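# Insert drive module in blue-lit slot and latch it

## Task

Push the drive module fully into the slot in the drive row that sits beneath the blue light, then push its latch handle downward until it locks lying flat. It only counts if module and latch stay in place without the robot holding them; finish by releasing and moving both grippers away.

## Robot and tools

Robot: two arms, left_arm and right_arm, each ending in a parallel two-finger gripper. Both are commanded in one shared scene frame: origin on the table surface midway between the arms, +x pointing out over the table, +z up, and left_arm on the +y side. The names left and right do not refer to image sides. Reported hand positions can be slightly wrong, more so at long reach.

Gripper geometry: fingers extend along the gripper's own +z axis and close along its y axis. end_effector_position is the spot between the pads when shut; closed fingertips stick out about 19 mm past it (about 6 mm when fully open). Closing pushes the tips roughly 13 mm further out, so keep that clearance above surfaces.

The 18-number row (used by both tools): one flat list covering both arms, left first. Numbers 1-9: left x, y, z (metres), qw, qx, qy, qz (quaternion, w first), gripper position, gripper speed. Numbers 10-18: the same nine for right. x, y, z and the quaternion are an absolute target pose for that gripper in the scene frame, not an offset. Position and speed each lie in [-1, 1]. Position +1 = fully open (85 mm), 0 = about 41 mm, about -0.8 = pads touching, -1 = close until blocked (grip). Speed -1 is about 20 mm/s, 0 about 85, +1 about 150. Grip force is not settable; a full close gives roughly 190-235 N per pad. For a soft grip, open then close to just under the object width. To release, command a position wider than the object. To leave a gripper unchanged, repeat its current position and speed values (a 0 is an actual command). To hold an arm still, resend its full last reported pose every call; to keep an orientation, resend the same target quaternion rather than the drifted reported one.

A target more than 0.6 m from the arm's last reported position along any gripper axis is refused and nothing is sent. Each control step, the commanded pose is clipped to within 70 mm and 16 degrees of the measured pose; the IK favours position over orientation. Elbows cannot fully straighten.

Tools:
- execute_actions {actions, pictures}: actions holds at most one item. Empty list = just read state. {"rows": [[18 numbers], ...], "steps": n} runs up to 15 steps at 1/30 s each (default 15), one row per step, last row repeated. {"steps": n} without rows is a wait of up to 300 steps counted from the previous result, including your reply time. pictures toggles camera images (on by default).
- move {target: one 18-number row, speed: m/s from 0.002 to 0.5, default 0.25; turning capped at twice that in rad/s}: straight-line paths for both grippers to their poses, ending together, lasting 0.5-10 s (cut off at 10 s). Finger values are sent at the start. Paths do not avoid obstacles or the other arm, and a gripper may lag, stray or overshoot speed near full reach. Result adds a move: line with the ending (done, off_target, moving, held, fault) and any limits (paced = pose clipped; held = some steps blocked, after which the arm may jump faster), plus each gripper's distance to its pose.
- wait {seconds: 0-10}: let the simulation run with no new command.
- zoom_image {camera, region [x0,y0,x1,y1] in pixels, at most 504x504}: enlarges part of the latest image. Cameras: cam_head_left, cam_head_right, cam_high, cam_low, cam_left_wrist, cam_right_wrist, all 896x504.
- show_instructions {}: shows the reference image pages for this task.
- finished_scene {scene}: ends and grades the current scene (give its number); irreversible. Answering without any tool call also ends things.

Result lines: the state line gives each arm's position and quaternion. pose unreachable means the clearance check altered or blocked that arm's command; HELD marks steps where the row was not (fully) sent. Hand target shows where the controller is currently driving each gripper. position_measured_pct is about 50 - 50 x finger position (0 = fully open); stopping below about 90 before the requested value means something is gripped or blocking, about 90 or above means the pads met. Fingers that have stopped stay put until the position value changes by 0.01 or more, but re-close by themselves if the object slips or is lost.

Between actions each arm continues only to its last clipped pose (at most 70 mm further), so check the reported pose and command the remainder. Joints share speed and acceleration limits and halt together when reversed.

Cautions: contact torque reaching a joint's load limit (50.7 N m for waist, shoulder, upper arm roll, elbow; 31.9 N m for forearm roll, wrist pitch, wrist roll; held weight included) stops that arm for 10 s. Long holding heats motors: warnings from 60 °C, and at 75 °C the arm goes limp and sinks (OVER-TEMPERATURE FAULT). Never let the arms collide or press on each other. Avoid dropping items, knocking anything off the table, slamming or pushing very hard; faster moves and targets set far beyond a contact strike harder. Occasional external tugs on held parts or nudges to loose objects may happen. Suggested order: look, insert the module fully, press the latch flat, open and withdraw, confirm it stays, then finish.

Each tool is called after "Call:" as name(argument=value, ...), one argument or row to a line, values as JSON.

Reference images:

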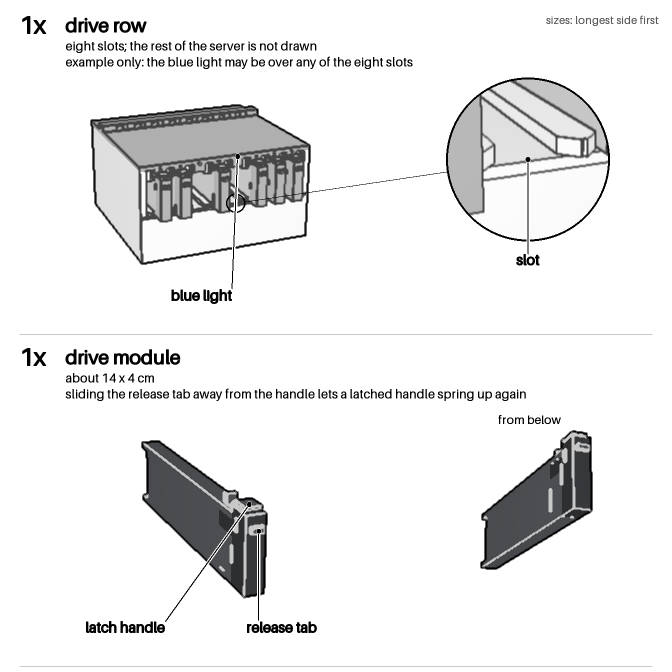

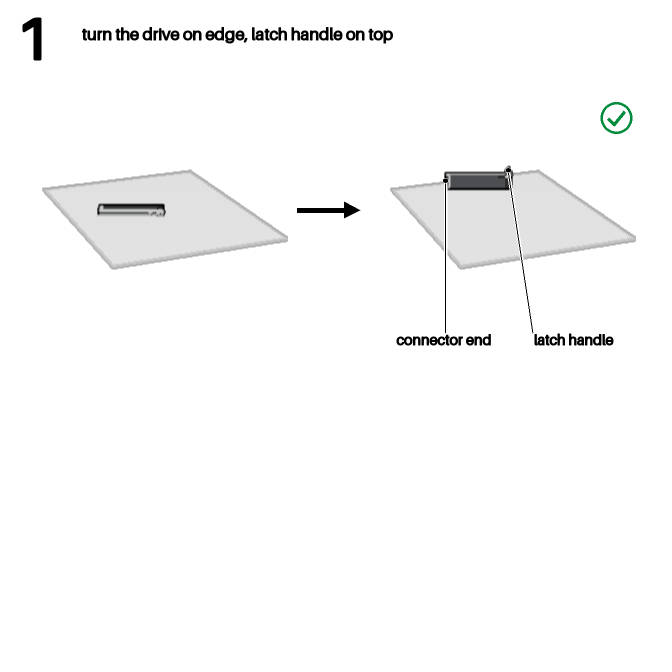

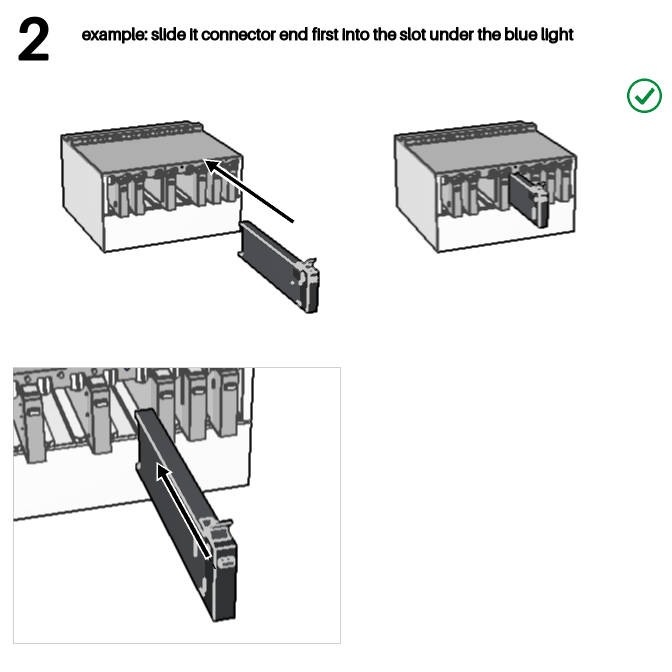

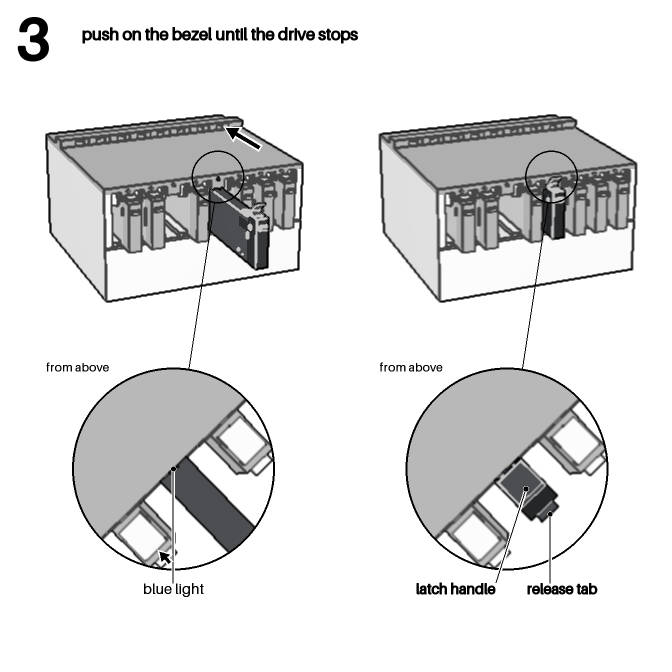

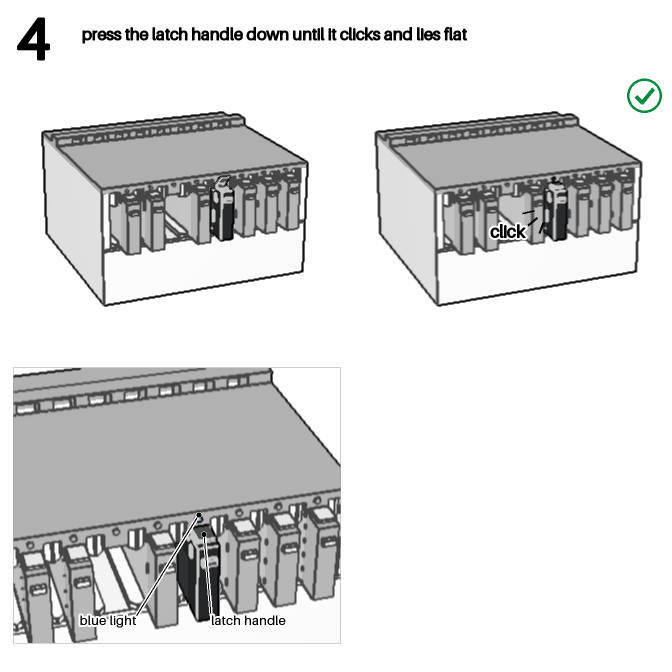

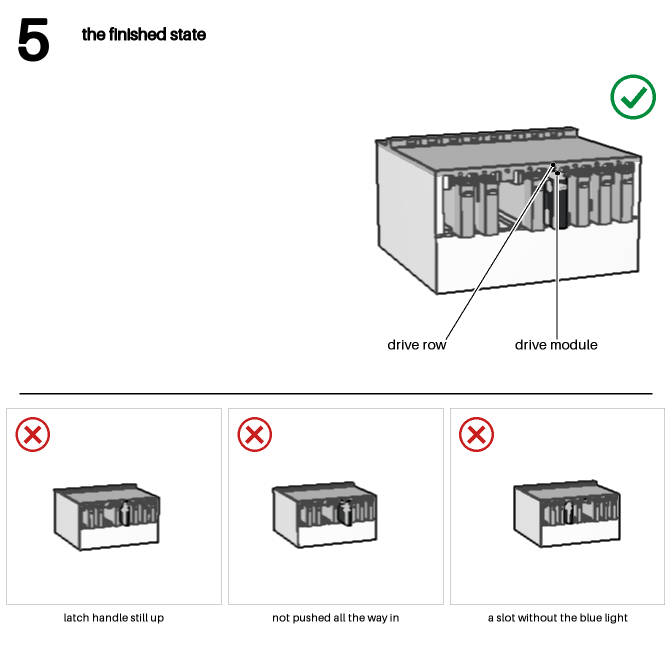

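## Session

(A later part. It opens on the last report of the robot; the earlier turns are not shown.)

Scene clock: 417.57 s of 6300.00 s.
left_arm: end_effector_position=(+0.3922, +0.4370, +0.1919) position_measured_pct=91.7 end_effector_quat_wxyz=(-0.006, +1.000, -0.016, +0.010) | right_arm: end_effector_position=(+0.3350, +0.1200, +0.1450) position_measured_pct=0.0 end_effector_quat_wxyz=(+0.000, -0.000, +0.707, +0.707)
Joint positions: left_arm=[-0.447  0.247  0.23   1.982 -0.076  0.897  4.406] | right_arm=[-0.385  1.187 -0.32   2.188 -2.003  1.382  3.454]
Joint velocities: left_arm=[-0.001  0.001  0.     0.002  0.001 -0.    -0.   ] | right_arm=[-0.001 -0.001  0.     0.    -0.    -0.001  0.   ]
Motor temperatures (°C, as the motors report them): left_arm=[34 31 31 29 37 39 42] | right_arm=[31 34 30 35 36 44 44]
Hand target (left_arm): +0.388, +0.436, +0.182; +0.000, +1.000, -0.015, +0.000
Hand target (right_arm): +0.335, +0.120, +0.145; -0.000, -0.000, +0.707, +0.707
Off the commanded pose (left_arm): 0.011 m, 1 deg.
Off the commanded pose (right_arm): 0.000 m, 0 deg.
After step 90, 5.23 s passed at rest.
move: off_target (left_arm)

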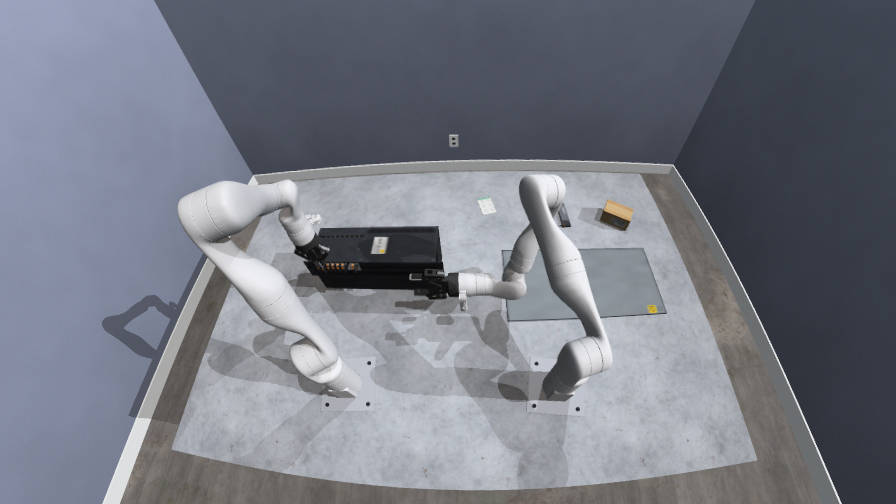

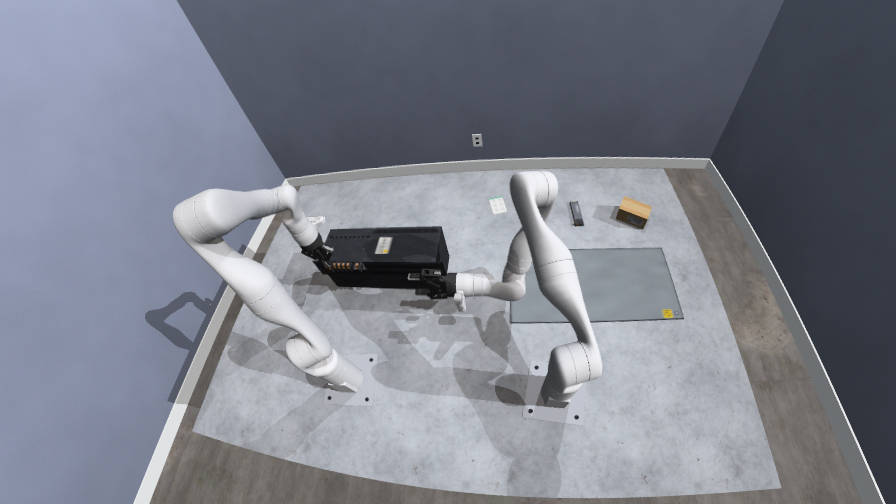

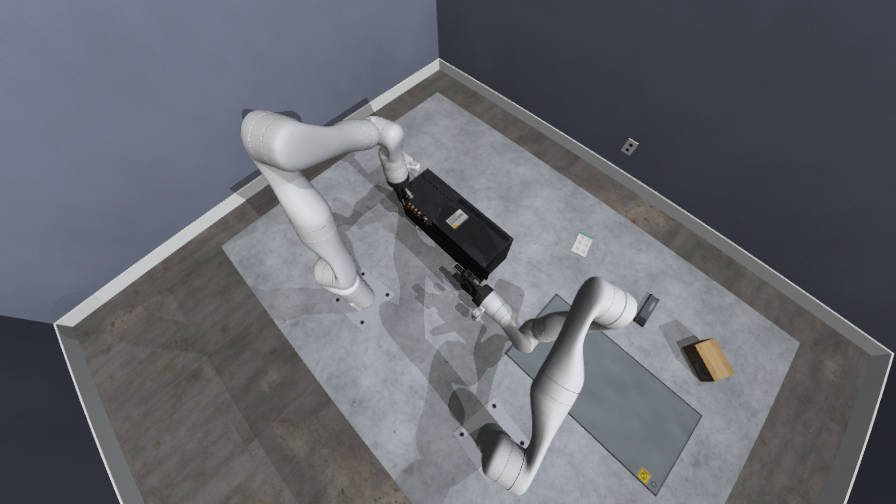

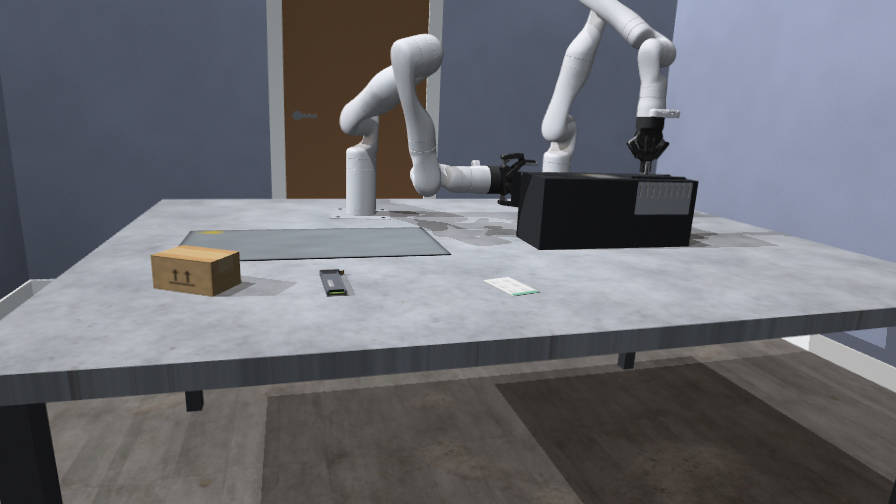

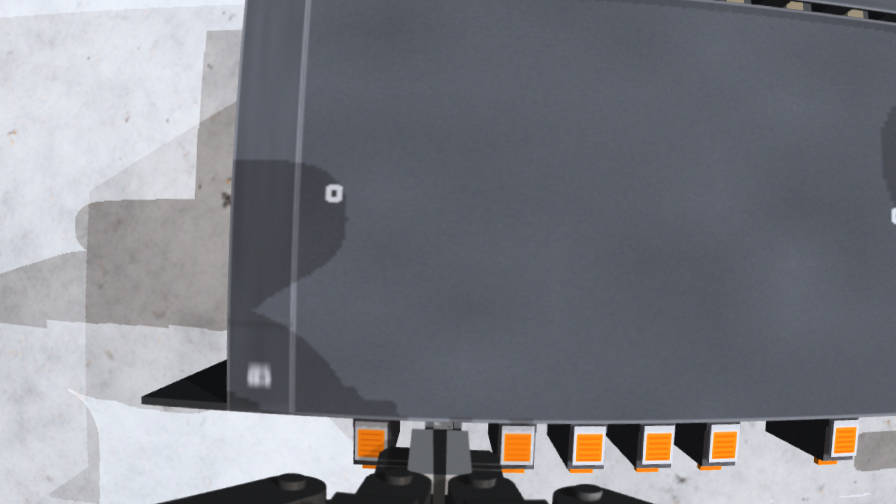

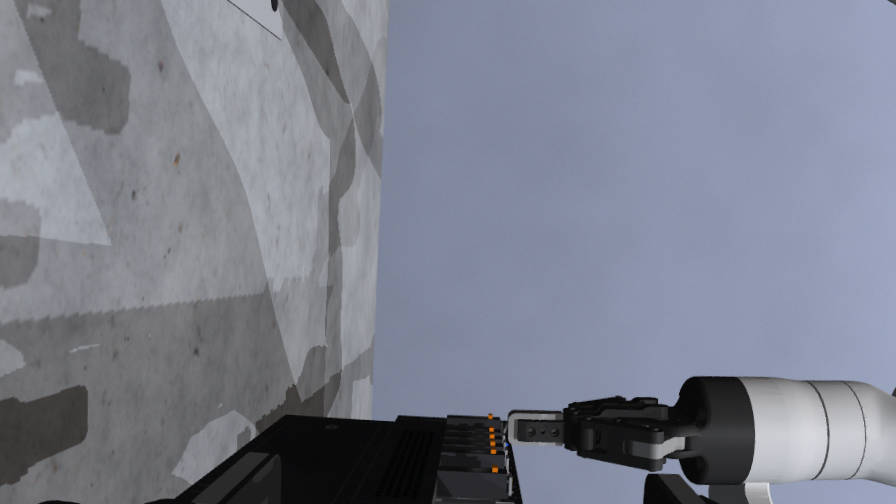

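Blocked; drive needs to go deeper. Push the bezel harder.

Call:
move(
  target=[0.392,0.4362,0.203,0,1,-0.015,0,-1,0,0.335,0.12,0.145,0,0,0.7071,0.7071,1,0],
  speed=0.03,
)

Call:
move(
  target=[0.364,0.436,0.203,0,0.9945,-0.015,0.1045,-1,0,0.335,0.12,0.145,0,0,0.7071,0.7071,1,0],
  speed=0.05,
)

Call:
move(
  target=[0.366,0.436,0.154,0,0.9945,-0.015,0.1045,-1,0,0.335,0.12,0.145,0,0,0.7071,0.7071,1,0],
  speed=0.05,
)

Call:
move(
  target=[0.392,0.4385,0.163,0,0.9945,-0.015,0.1045,-1,0,0.335,0.12,0.145,0,0,0.7071,0.7071,1,0],
  speed=0.008,
)

Scene clock: 434.80 s of 6300.00 s.
left_arm: end_effector_position=(+0.3919, +0.4362, +0.2030) position_measured_pct=91.7 end_effector_quat_wxyz=(-0.000, +1.000, -0.015, +0.000) | right_arm: end_effector_position=(+0.3350, +0.1200, +0.1450) position_measured_pct=0.0 end_effector_quat_wxyz=(+0.000, -0.000, +0.707, +0.707)
Joint positions: left_arm=[-0.449  0.244  0.232  1.942 -0.068  0.963  4.401] | right_arm=[-0.385  1.187 -0.32   2.188 -2.003  1.382  3.454]
Joint velocities: left_arm=[-0.001  0.     0.001 -0.001 -0.001  0.004 -0.   ] | right_arm=[-0.     0.001 -0.001 -0.001 -0.    -0.     0.   ]
Motor temperatures (°C, as the motors report them): left_arm=[34 31 31 29 37 39 42] | right_arm=[31 34 30 35 36 44 44]
Hand target (left_arm): +0.392, +0.436, +0.203; -0.000, +1.000, -0.015, -0.000
Hand target (right_arm): +0.335, +0.120, +0.145; -0.000, -0.000, +0.707, +0.707
Off the commanded pose (left_arm): 0.000 m, 0 deg.
Off the commanded pose (right_arm): 0.000 m, 0 deg.
After step 90, 13.50 s passed at rest.
move: done

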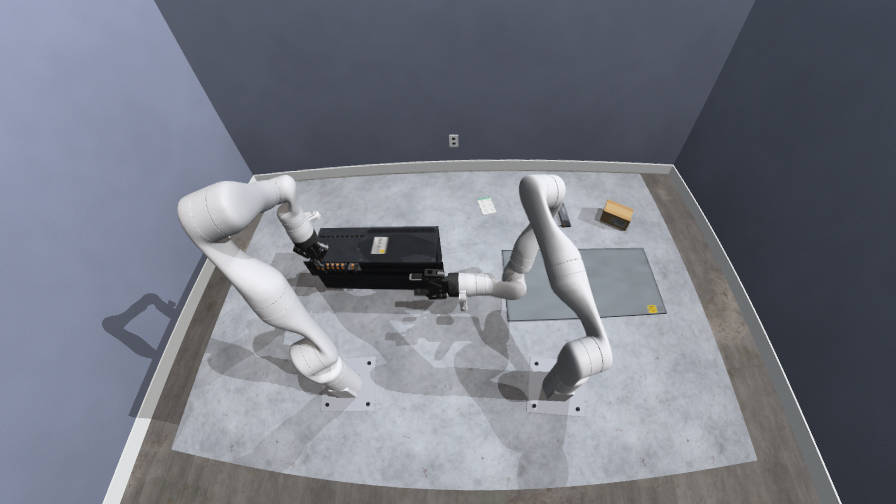

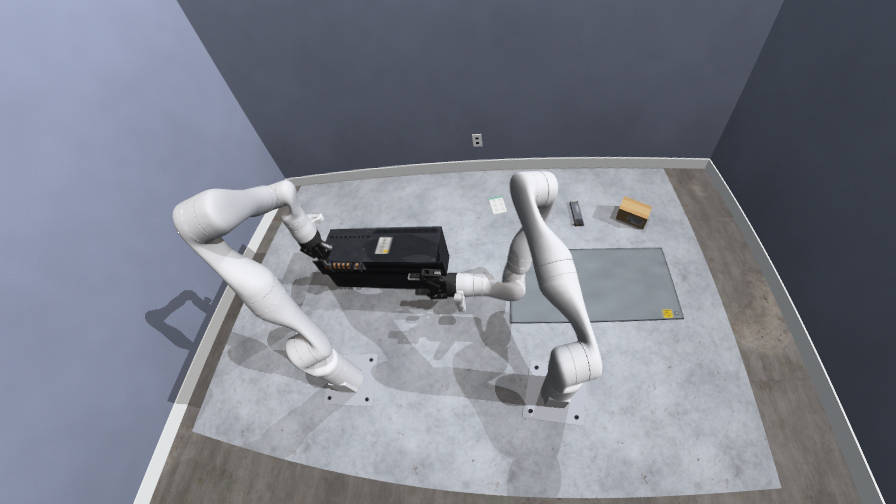

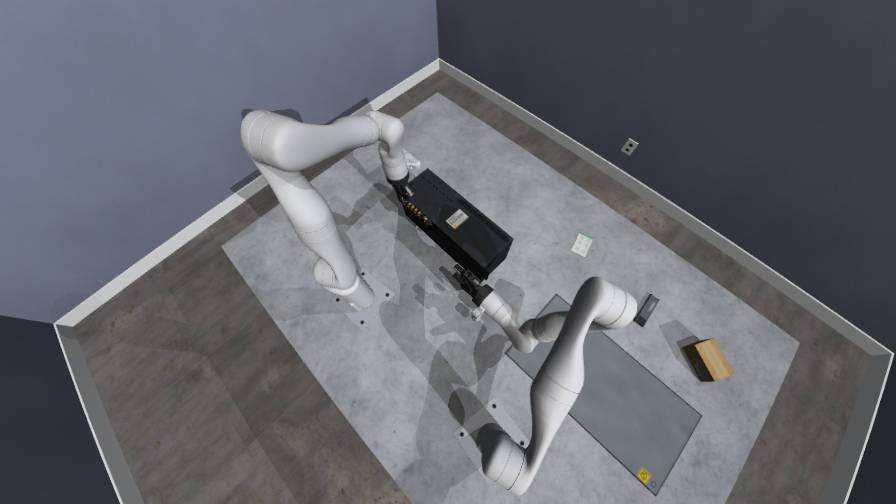

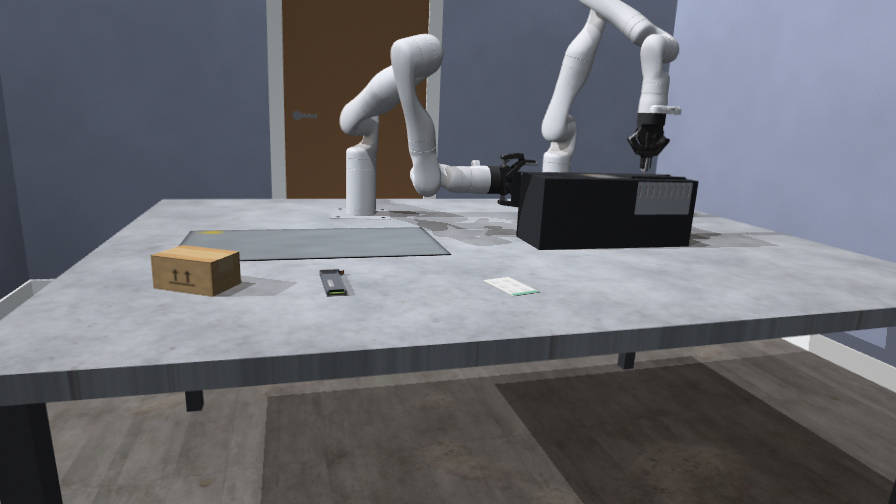

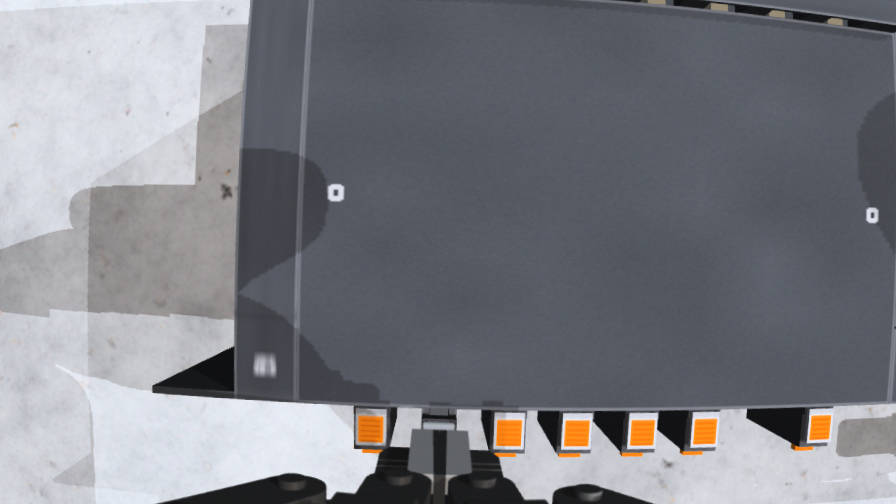

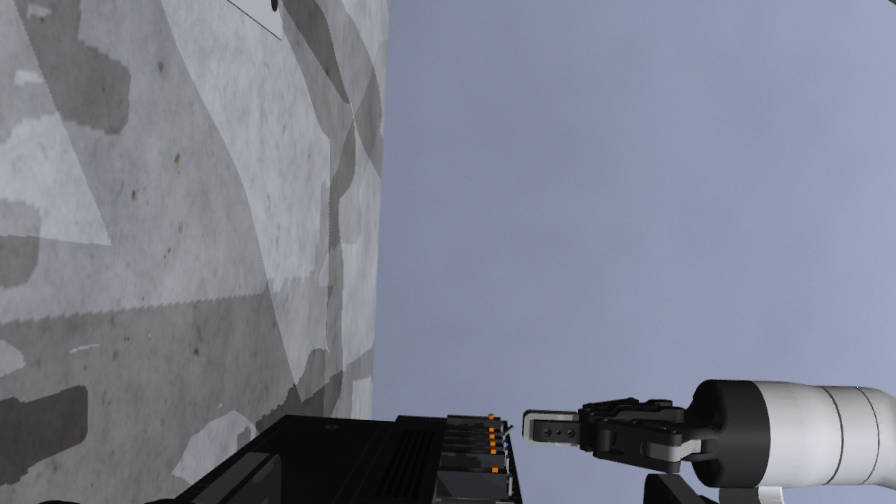

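Scene clock: 437.13 s of 6300.00 s.
left_arm: end_effector_position=(+0.3641, +0.4356, +0.2026) position_measured_pct=91.7 end_effector_quat_wxyz=(+0.000, +0.994, -0.015, +0.104) | right_arm: end_effector_position=(+0.3350, +0.1200, +0.1450) position_measured_pct=0.0 end_effector_quat_wxyz=(+0.000, -0.000, +0.707, +0.707)
Joint positions: left_arm=[-0.582  0.061  0.214  2.192  0.129  0.709  4.125] | right_arm=[-0.385  1.187 -0.32   2.188 -2.003  1.382  3.454]
Joint velocities: left_arm=[-0.005 -0.007 -0.005  0.007  0.008 -0.005 -0.012] | right_arm=[ 0.001 -0.001 -0.001  0.     0.     0.    -0.   ]
Motor temperatures (°C, as the motors report them): left_arm=[34 31 31 29 37 39 42] | right_arm=[31 34 30 35 36 44 44]
Hand target (left_arm): +0.364, +0.436, +0.203; +0.000, +0.994, -0.015, +0.104
Hand target (right_arm): +0.335, +0.120, +0.145; -0.000, -0.000, +0.707, +0.707
Off the commanded pose (left_arm): 0.001 m, 0 deg.
Off the commanded pose (right_arm): 0.000 m, 0 deg.
move: done

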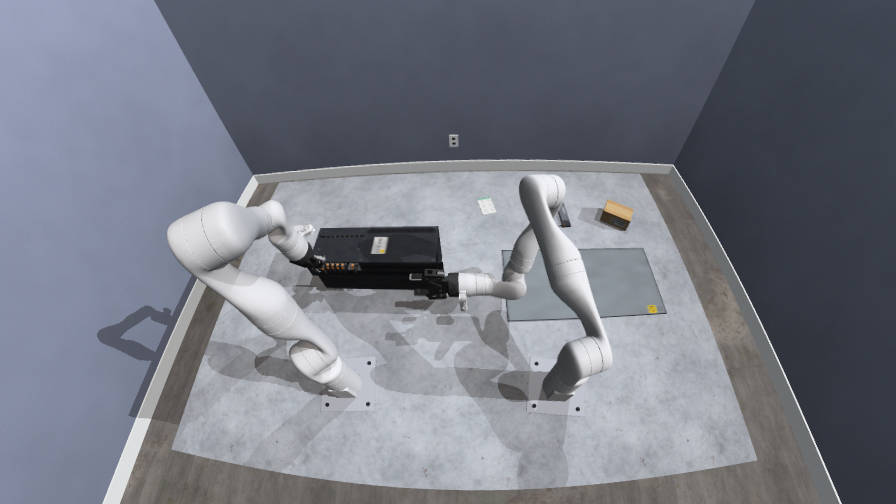

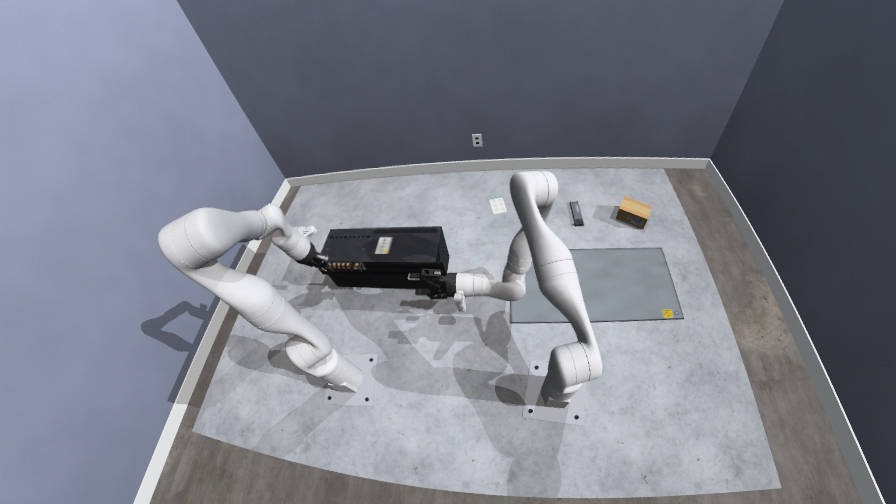

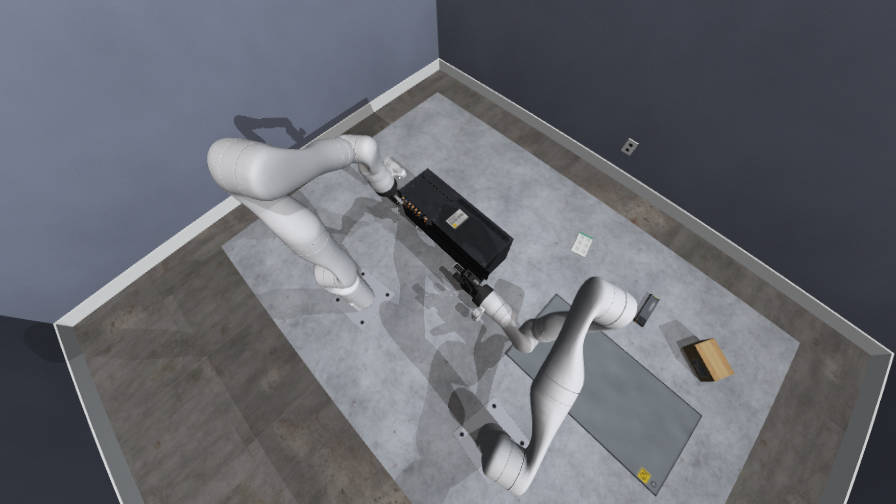

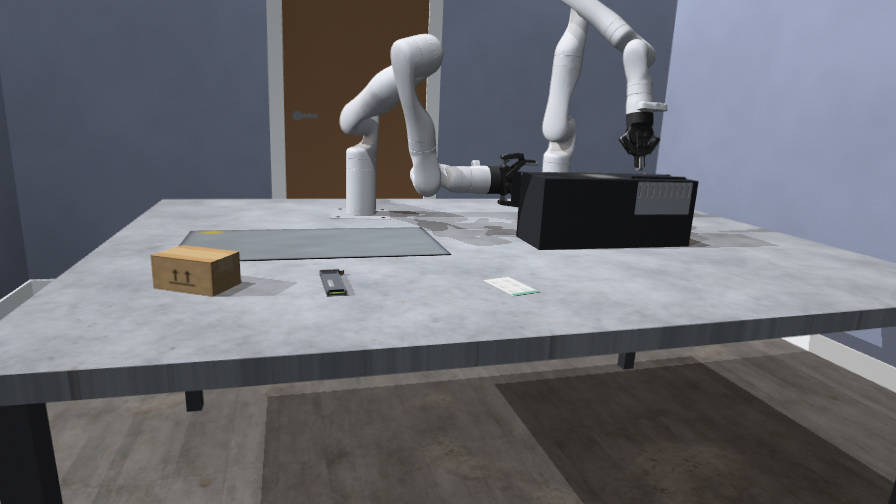

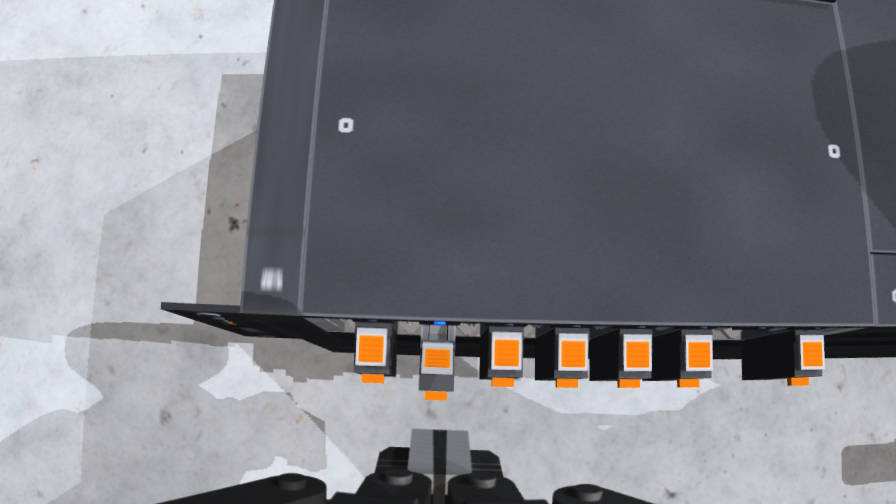

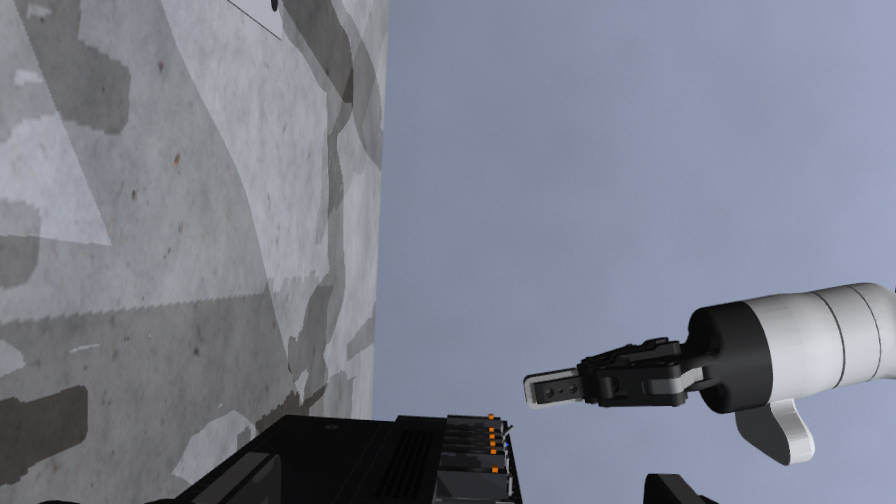

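Scene clock: 438.40 s of 6300.00 s.
left_arm: end_effector_position=(+0.3662, +0.4361, +0.1542) position_measured_pct=91.7 end_effector_quat_wxyz=(-0.000, +0.994, -0.015, +0.105) | right_arm: end_effector_position=(+0.3350, +0.1200, +0.1450) position_measured_pct=0.0 end_effector_quat_wxyz=(+0.000, -0.000, +0.707, +0.707)
Joint positions: left_arm=[-0.566  0.171  0.215  2.28   0.119  0.511  4.129] | right_arm=[-0.385  1.187 -0.32   2.188 -2.003  1.382  3.454]
Joint velocities: left_arm=[ 0.001  0.006 -0.002  0.001 -0.002 -0.003  0.001] | right_arm=[-0.     0.001  0.001 -0.     0.    -0.     0.   ]
Motor temperatures (°C, as the motors report them): left_arm=[34 31 31 29 37 39 42] | right_arm=[31 34 30 35 36 44 44]
Hand target (left_arm): +0.366, +0.436, +0.154; +0.000, +0.994, -0.015, +0.105
Hand target (right_arm): +0.335, +0.120, +0.145; -0.000, -0.000, +0.707, +0.707
Off the commanded pose (left_arm): 0.000 m, 0 deg.
Off the commanded pose (right_arm): 0.000 m, 0 deg.
move: done

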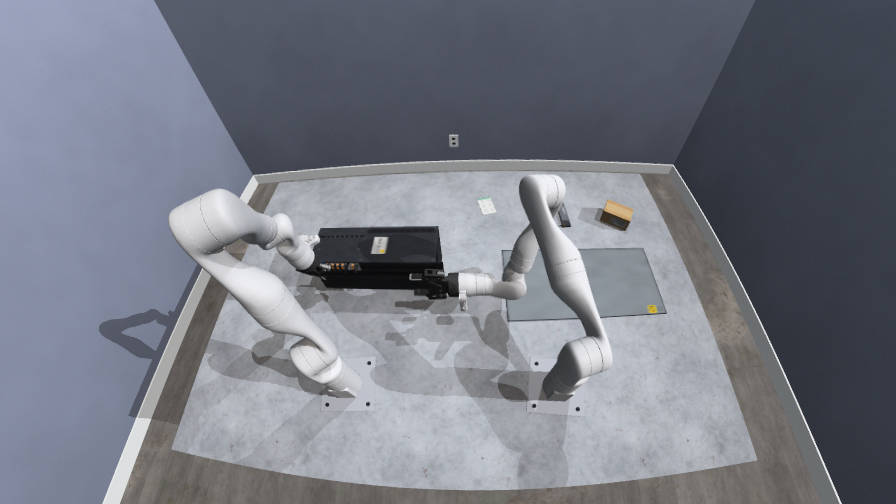

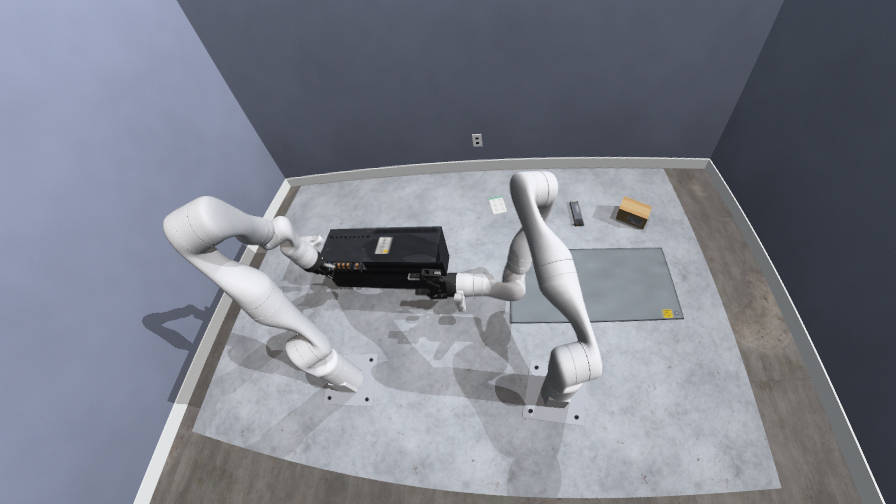

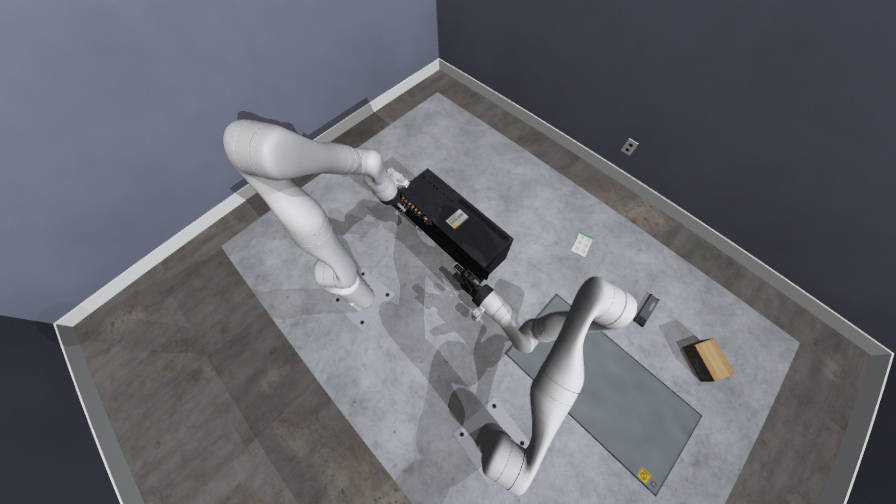

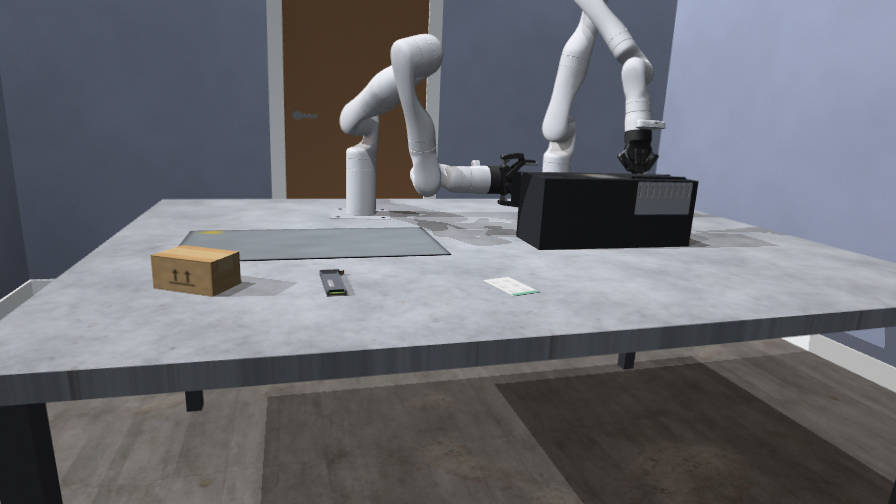

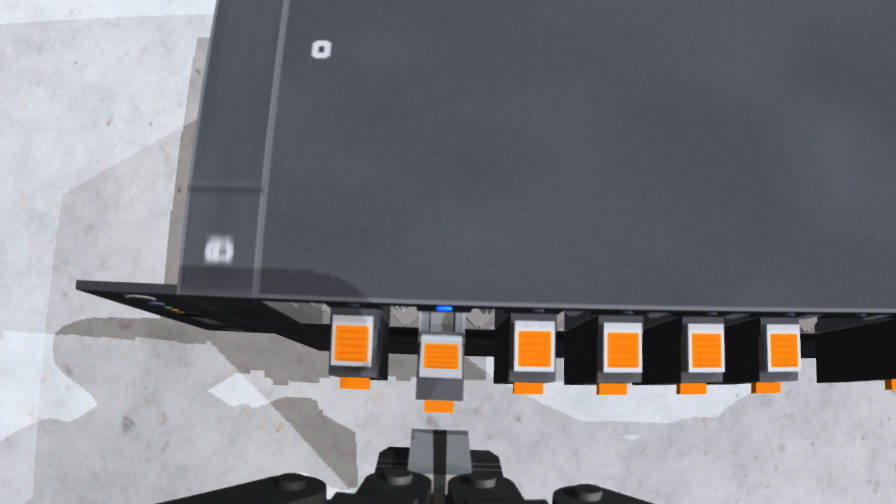

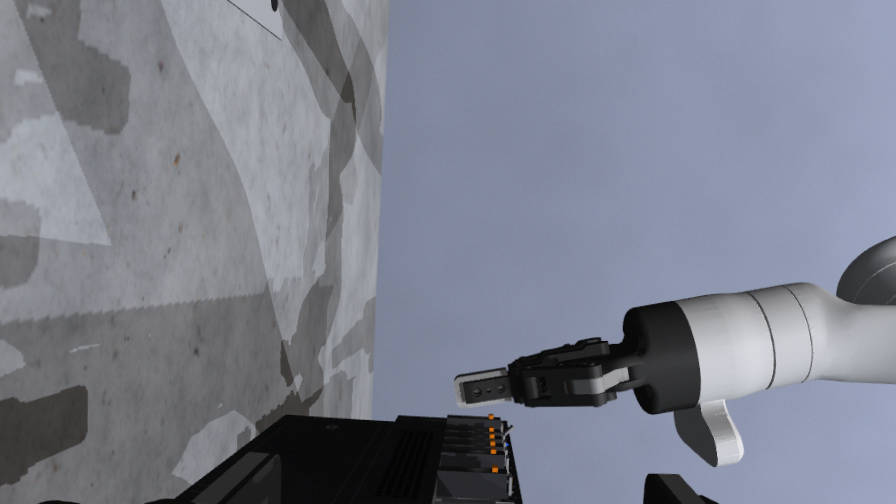

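Scene clock: 442.03 s of 6300.00 s.
left_arm: end_effector_position=(+0.3790, +0.4362, +0.1574) position_measured_pct=91.7 end_effector_quat_wxyz=(+0.005, +0.996, -0.013, +0.090) | right_arm: end_effector_position=(+0.3350, +0.1200, +0.1450) position_measured_pct=0.0 end_effector_quat_wxyz=(+0.000, -0.000, +0.707, +0.707)
Joint positions: left_arm=[-0.53   0.203  0.206  2.211  0.082  0.575  4.193] | right_arm=[-0.385  1.187 -0.32   2.188 -2.003  1.382  3.454]
Joint velocities: left_arm=[ 0.     0.001 -0.     0.002  0.001  0.001  0.001] | right_arm=[-0.    -0.001 -0.001 -0.     0.001 -0.001 -0.   ]
Motor temperatures (°C, as the motors report them): left_arm=[34 31 31 29 37 39 42] | right_arm=[31 34 31 35 36 44 44]
Hand target (left_arm): +0.392, +0.438, +0.163; +0.000, +0.994, -0.015, +0.105
Hand target (right_arm): +0.335, +0.120, +0.145; -0.000, -0.000, +0.707, +0.707
Off the commanded pose (left_arm): 0.014 m, 2 deg.
Off the commanded pose (right_arm): 0.000 m, 0 deg.
move: off_target (left_arm)

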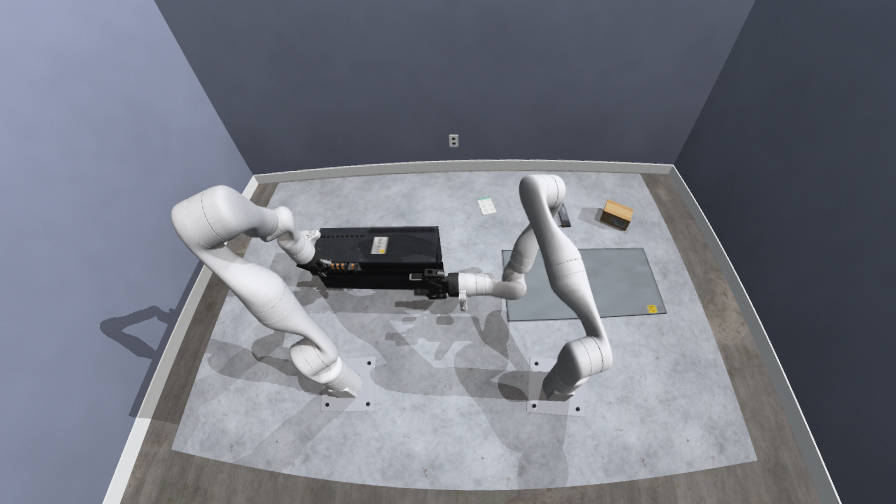

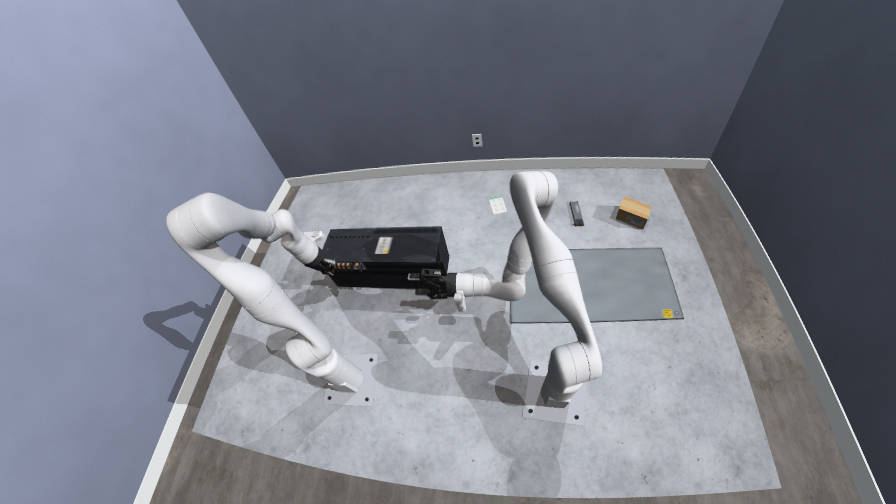

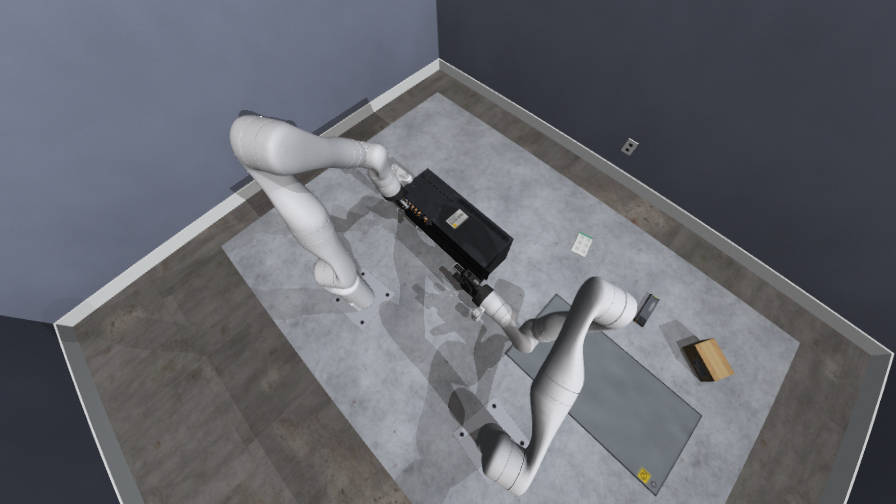

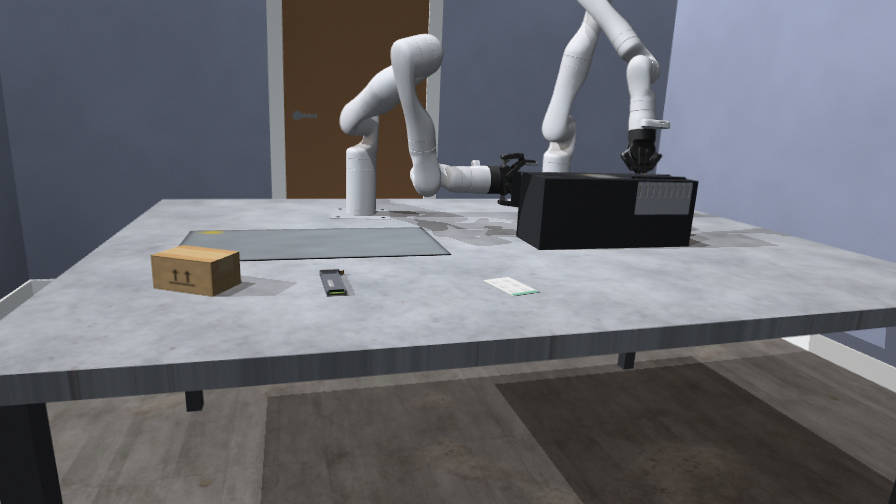

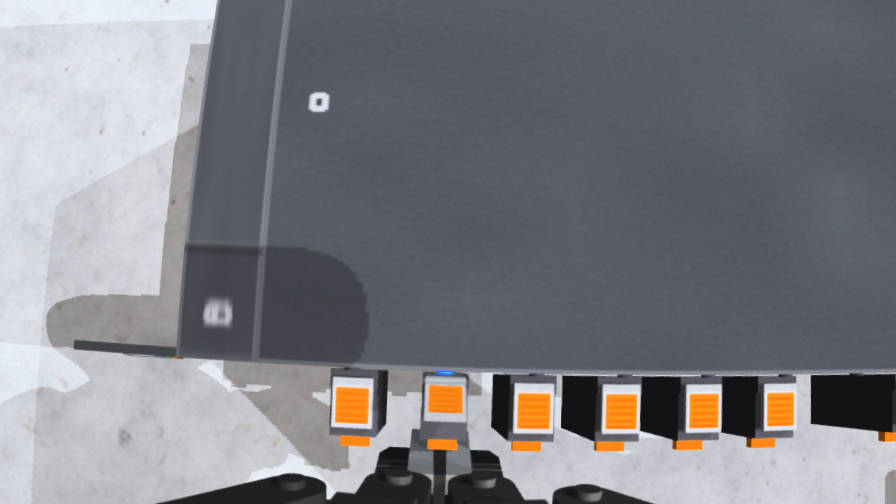

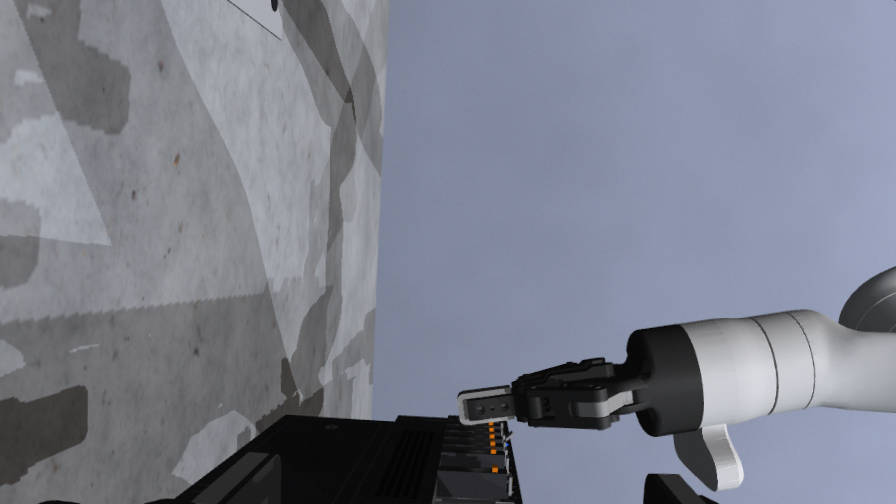

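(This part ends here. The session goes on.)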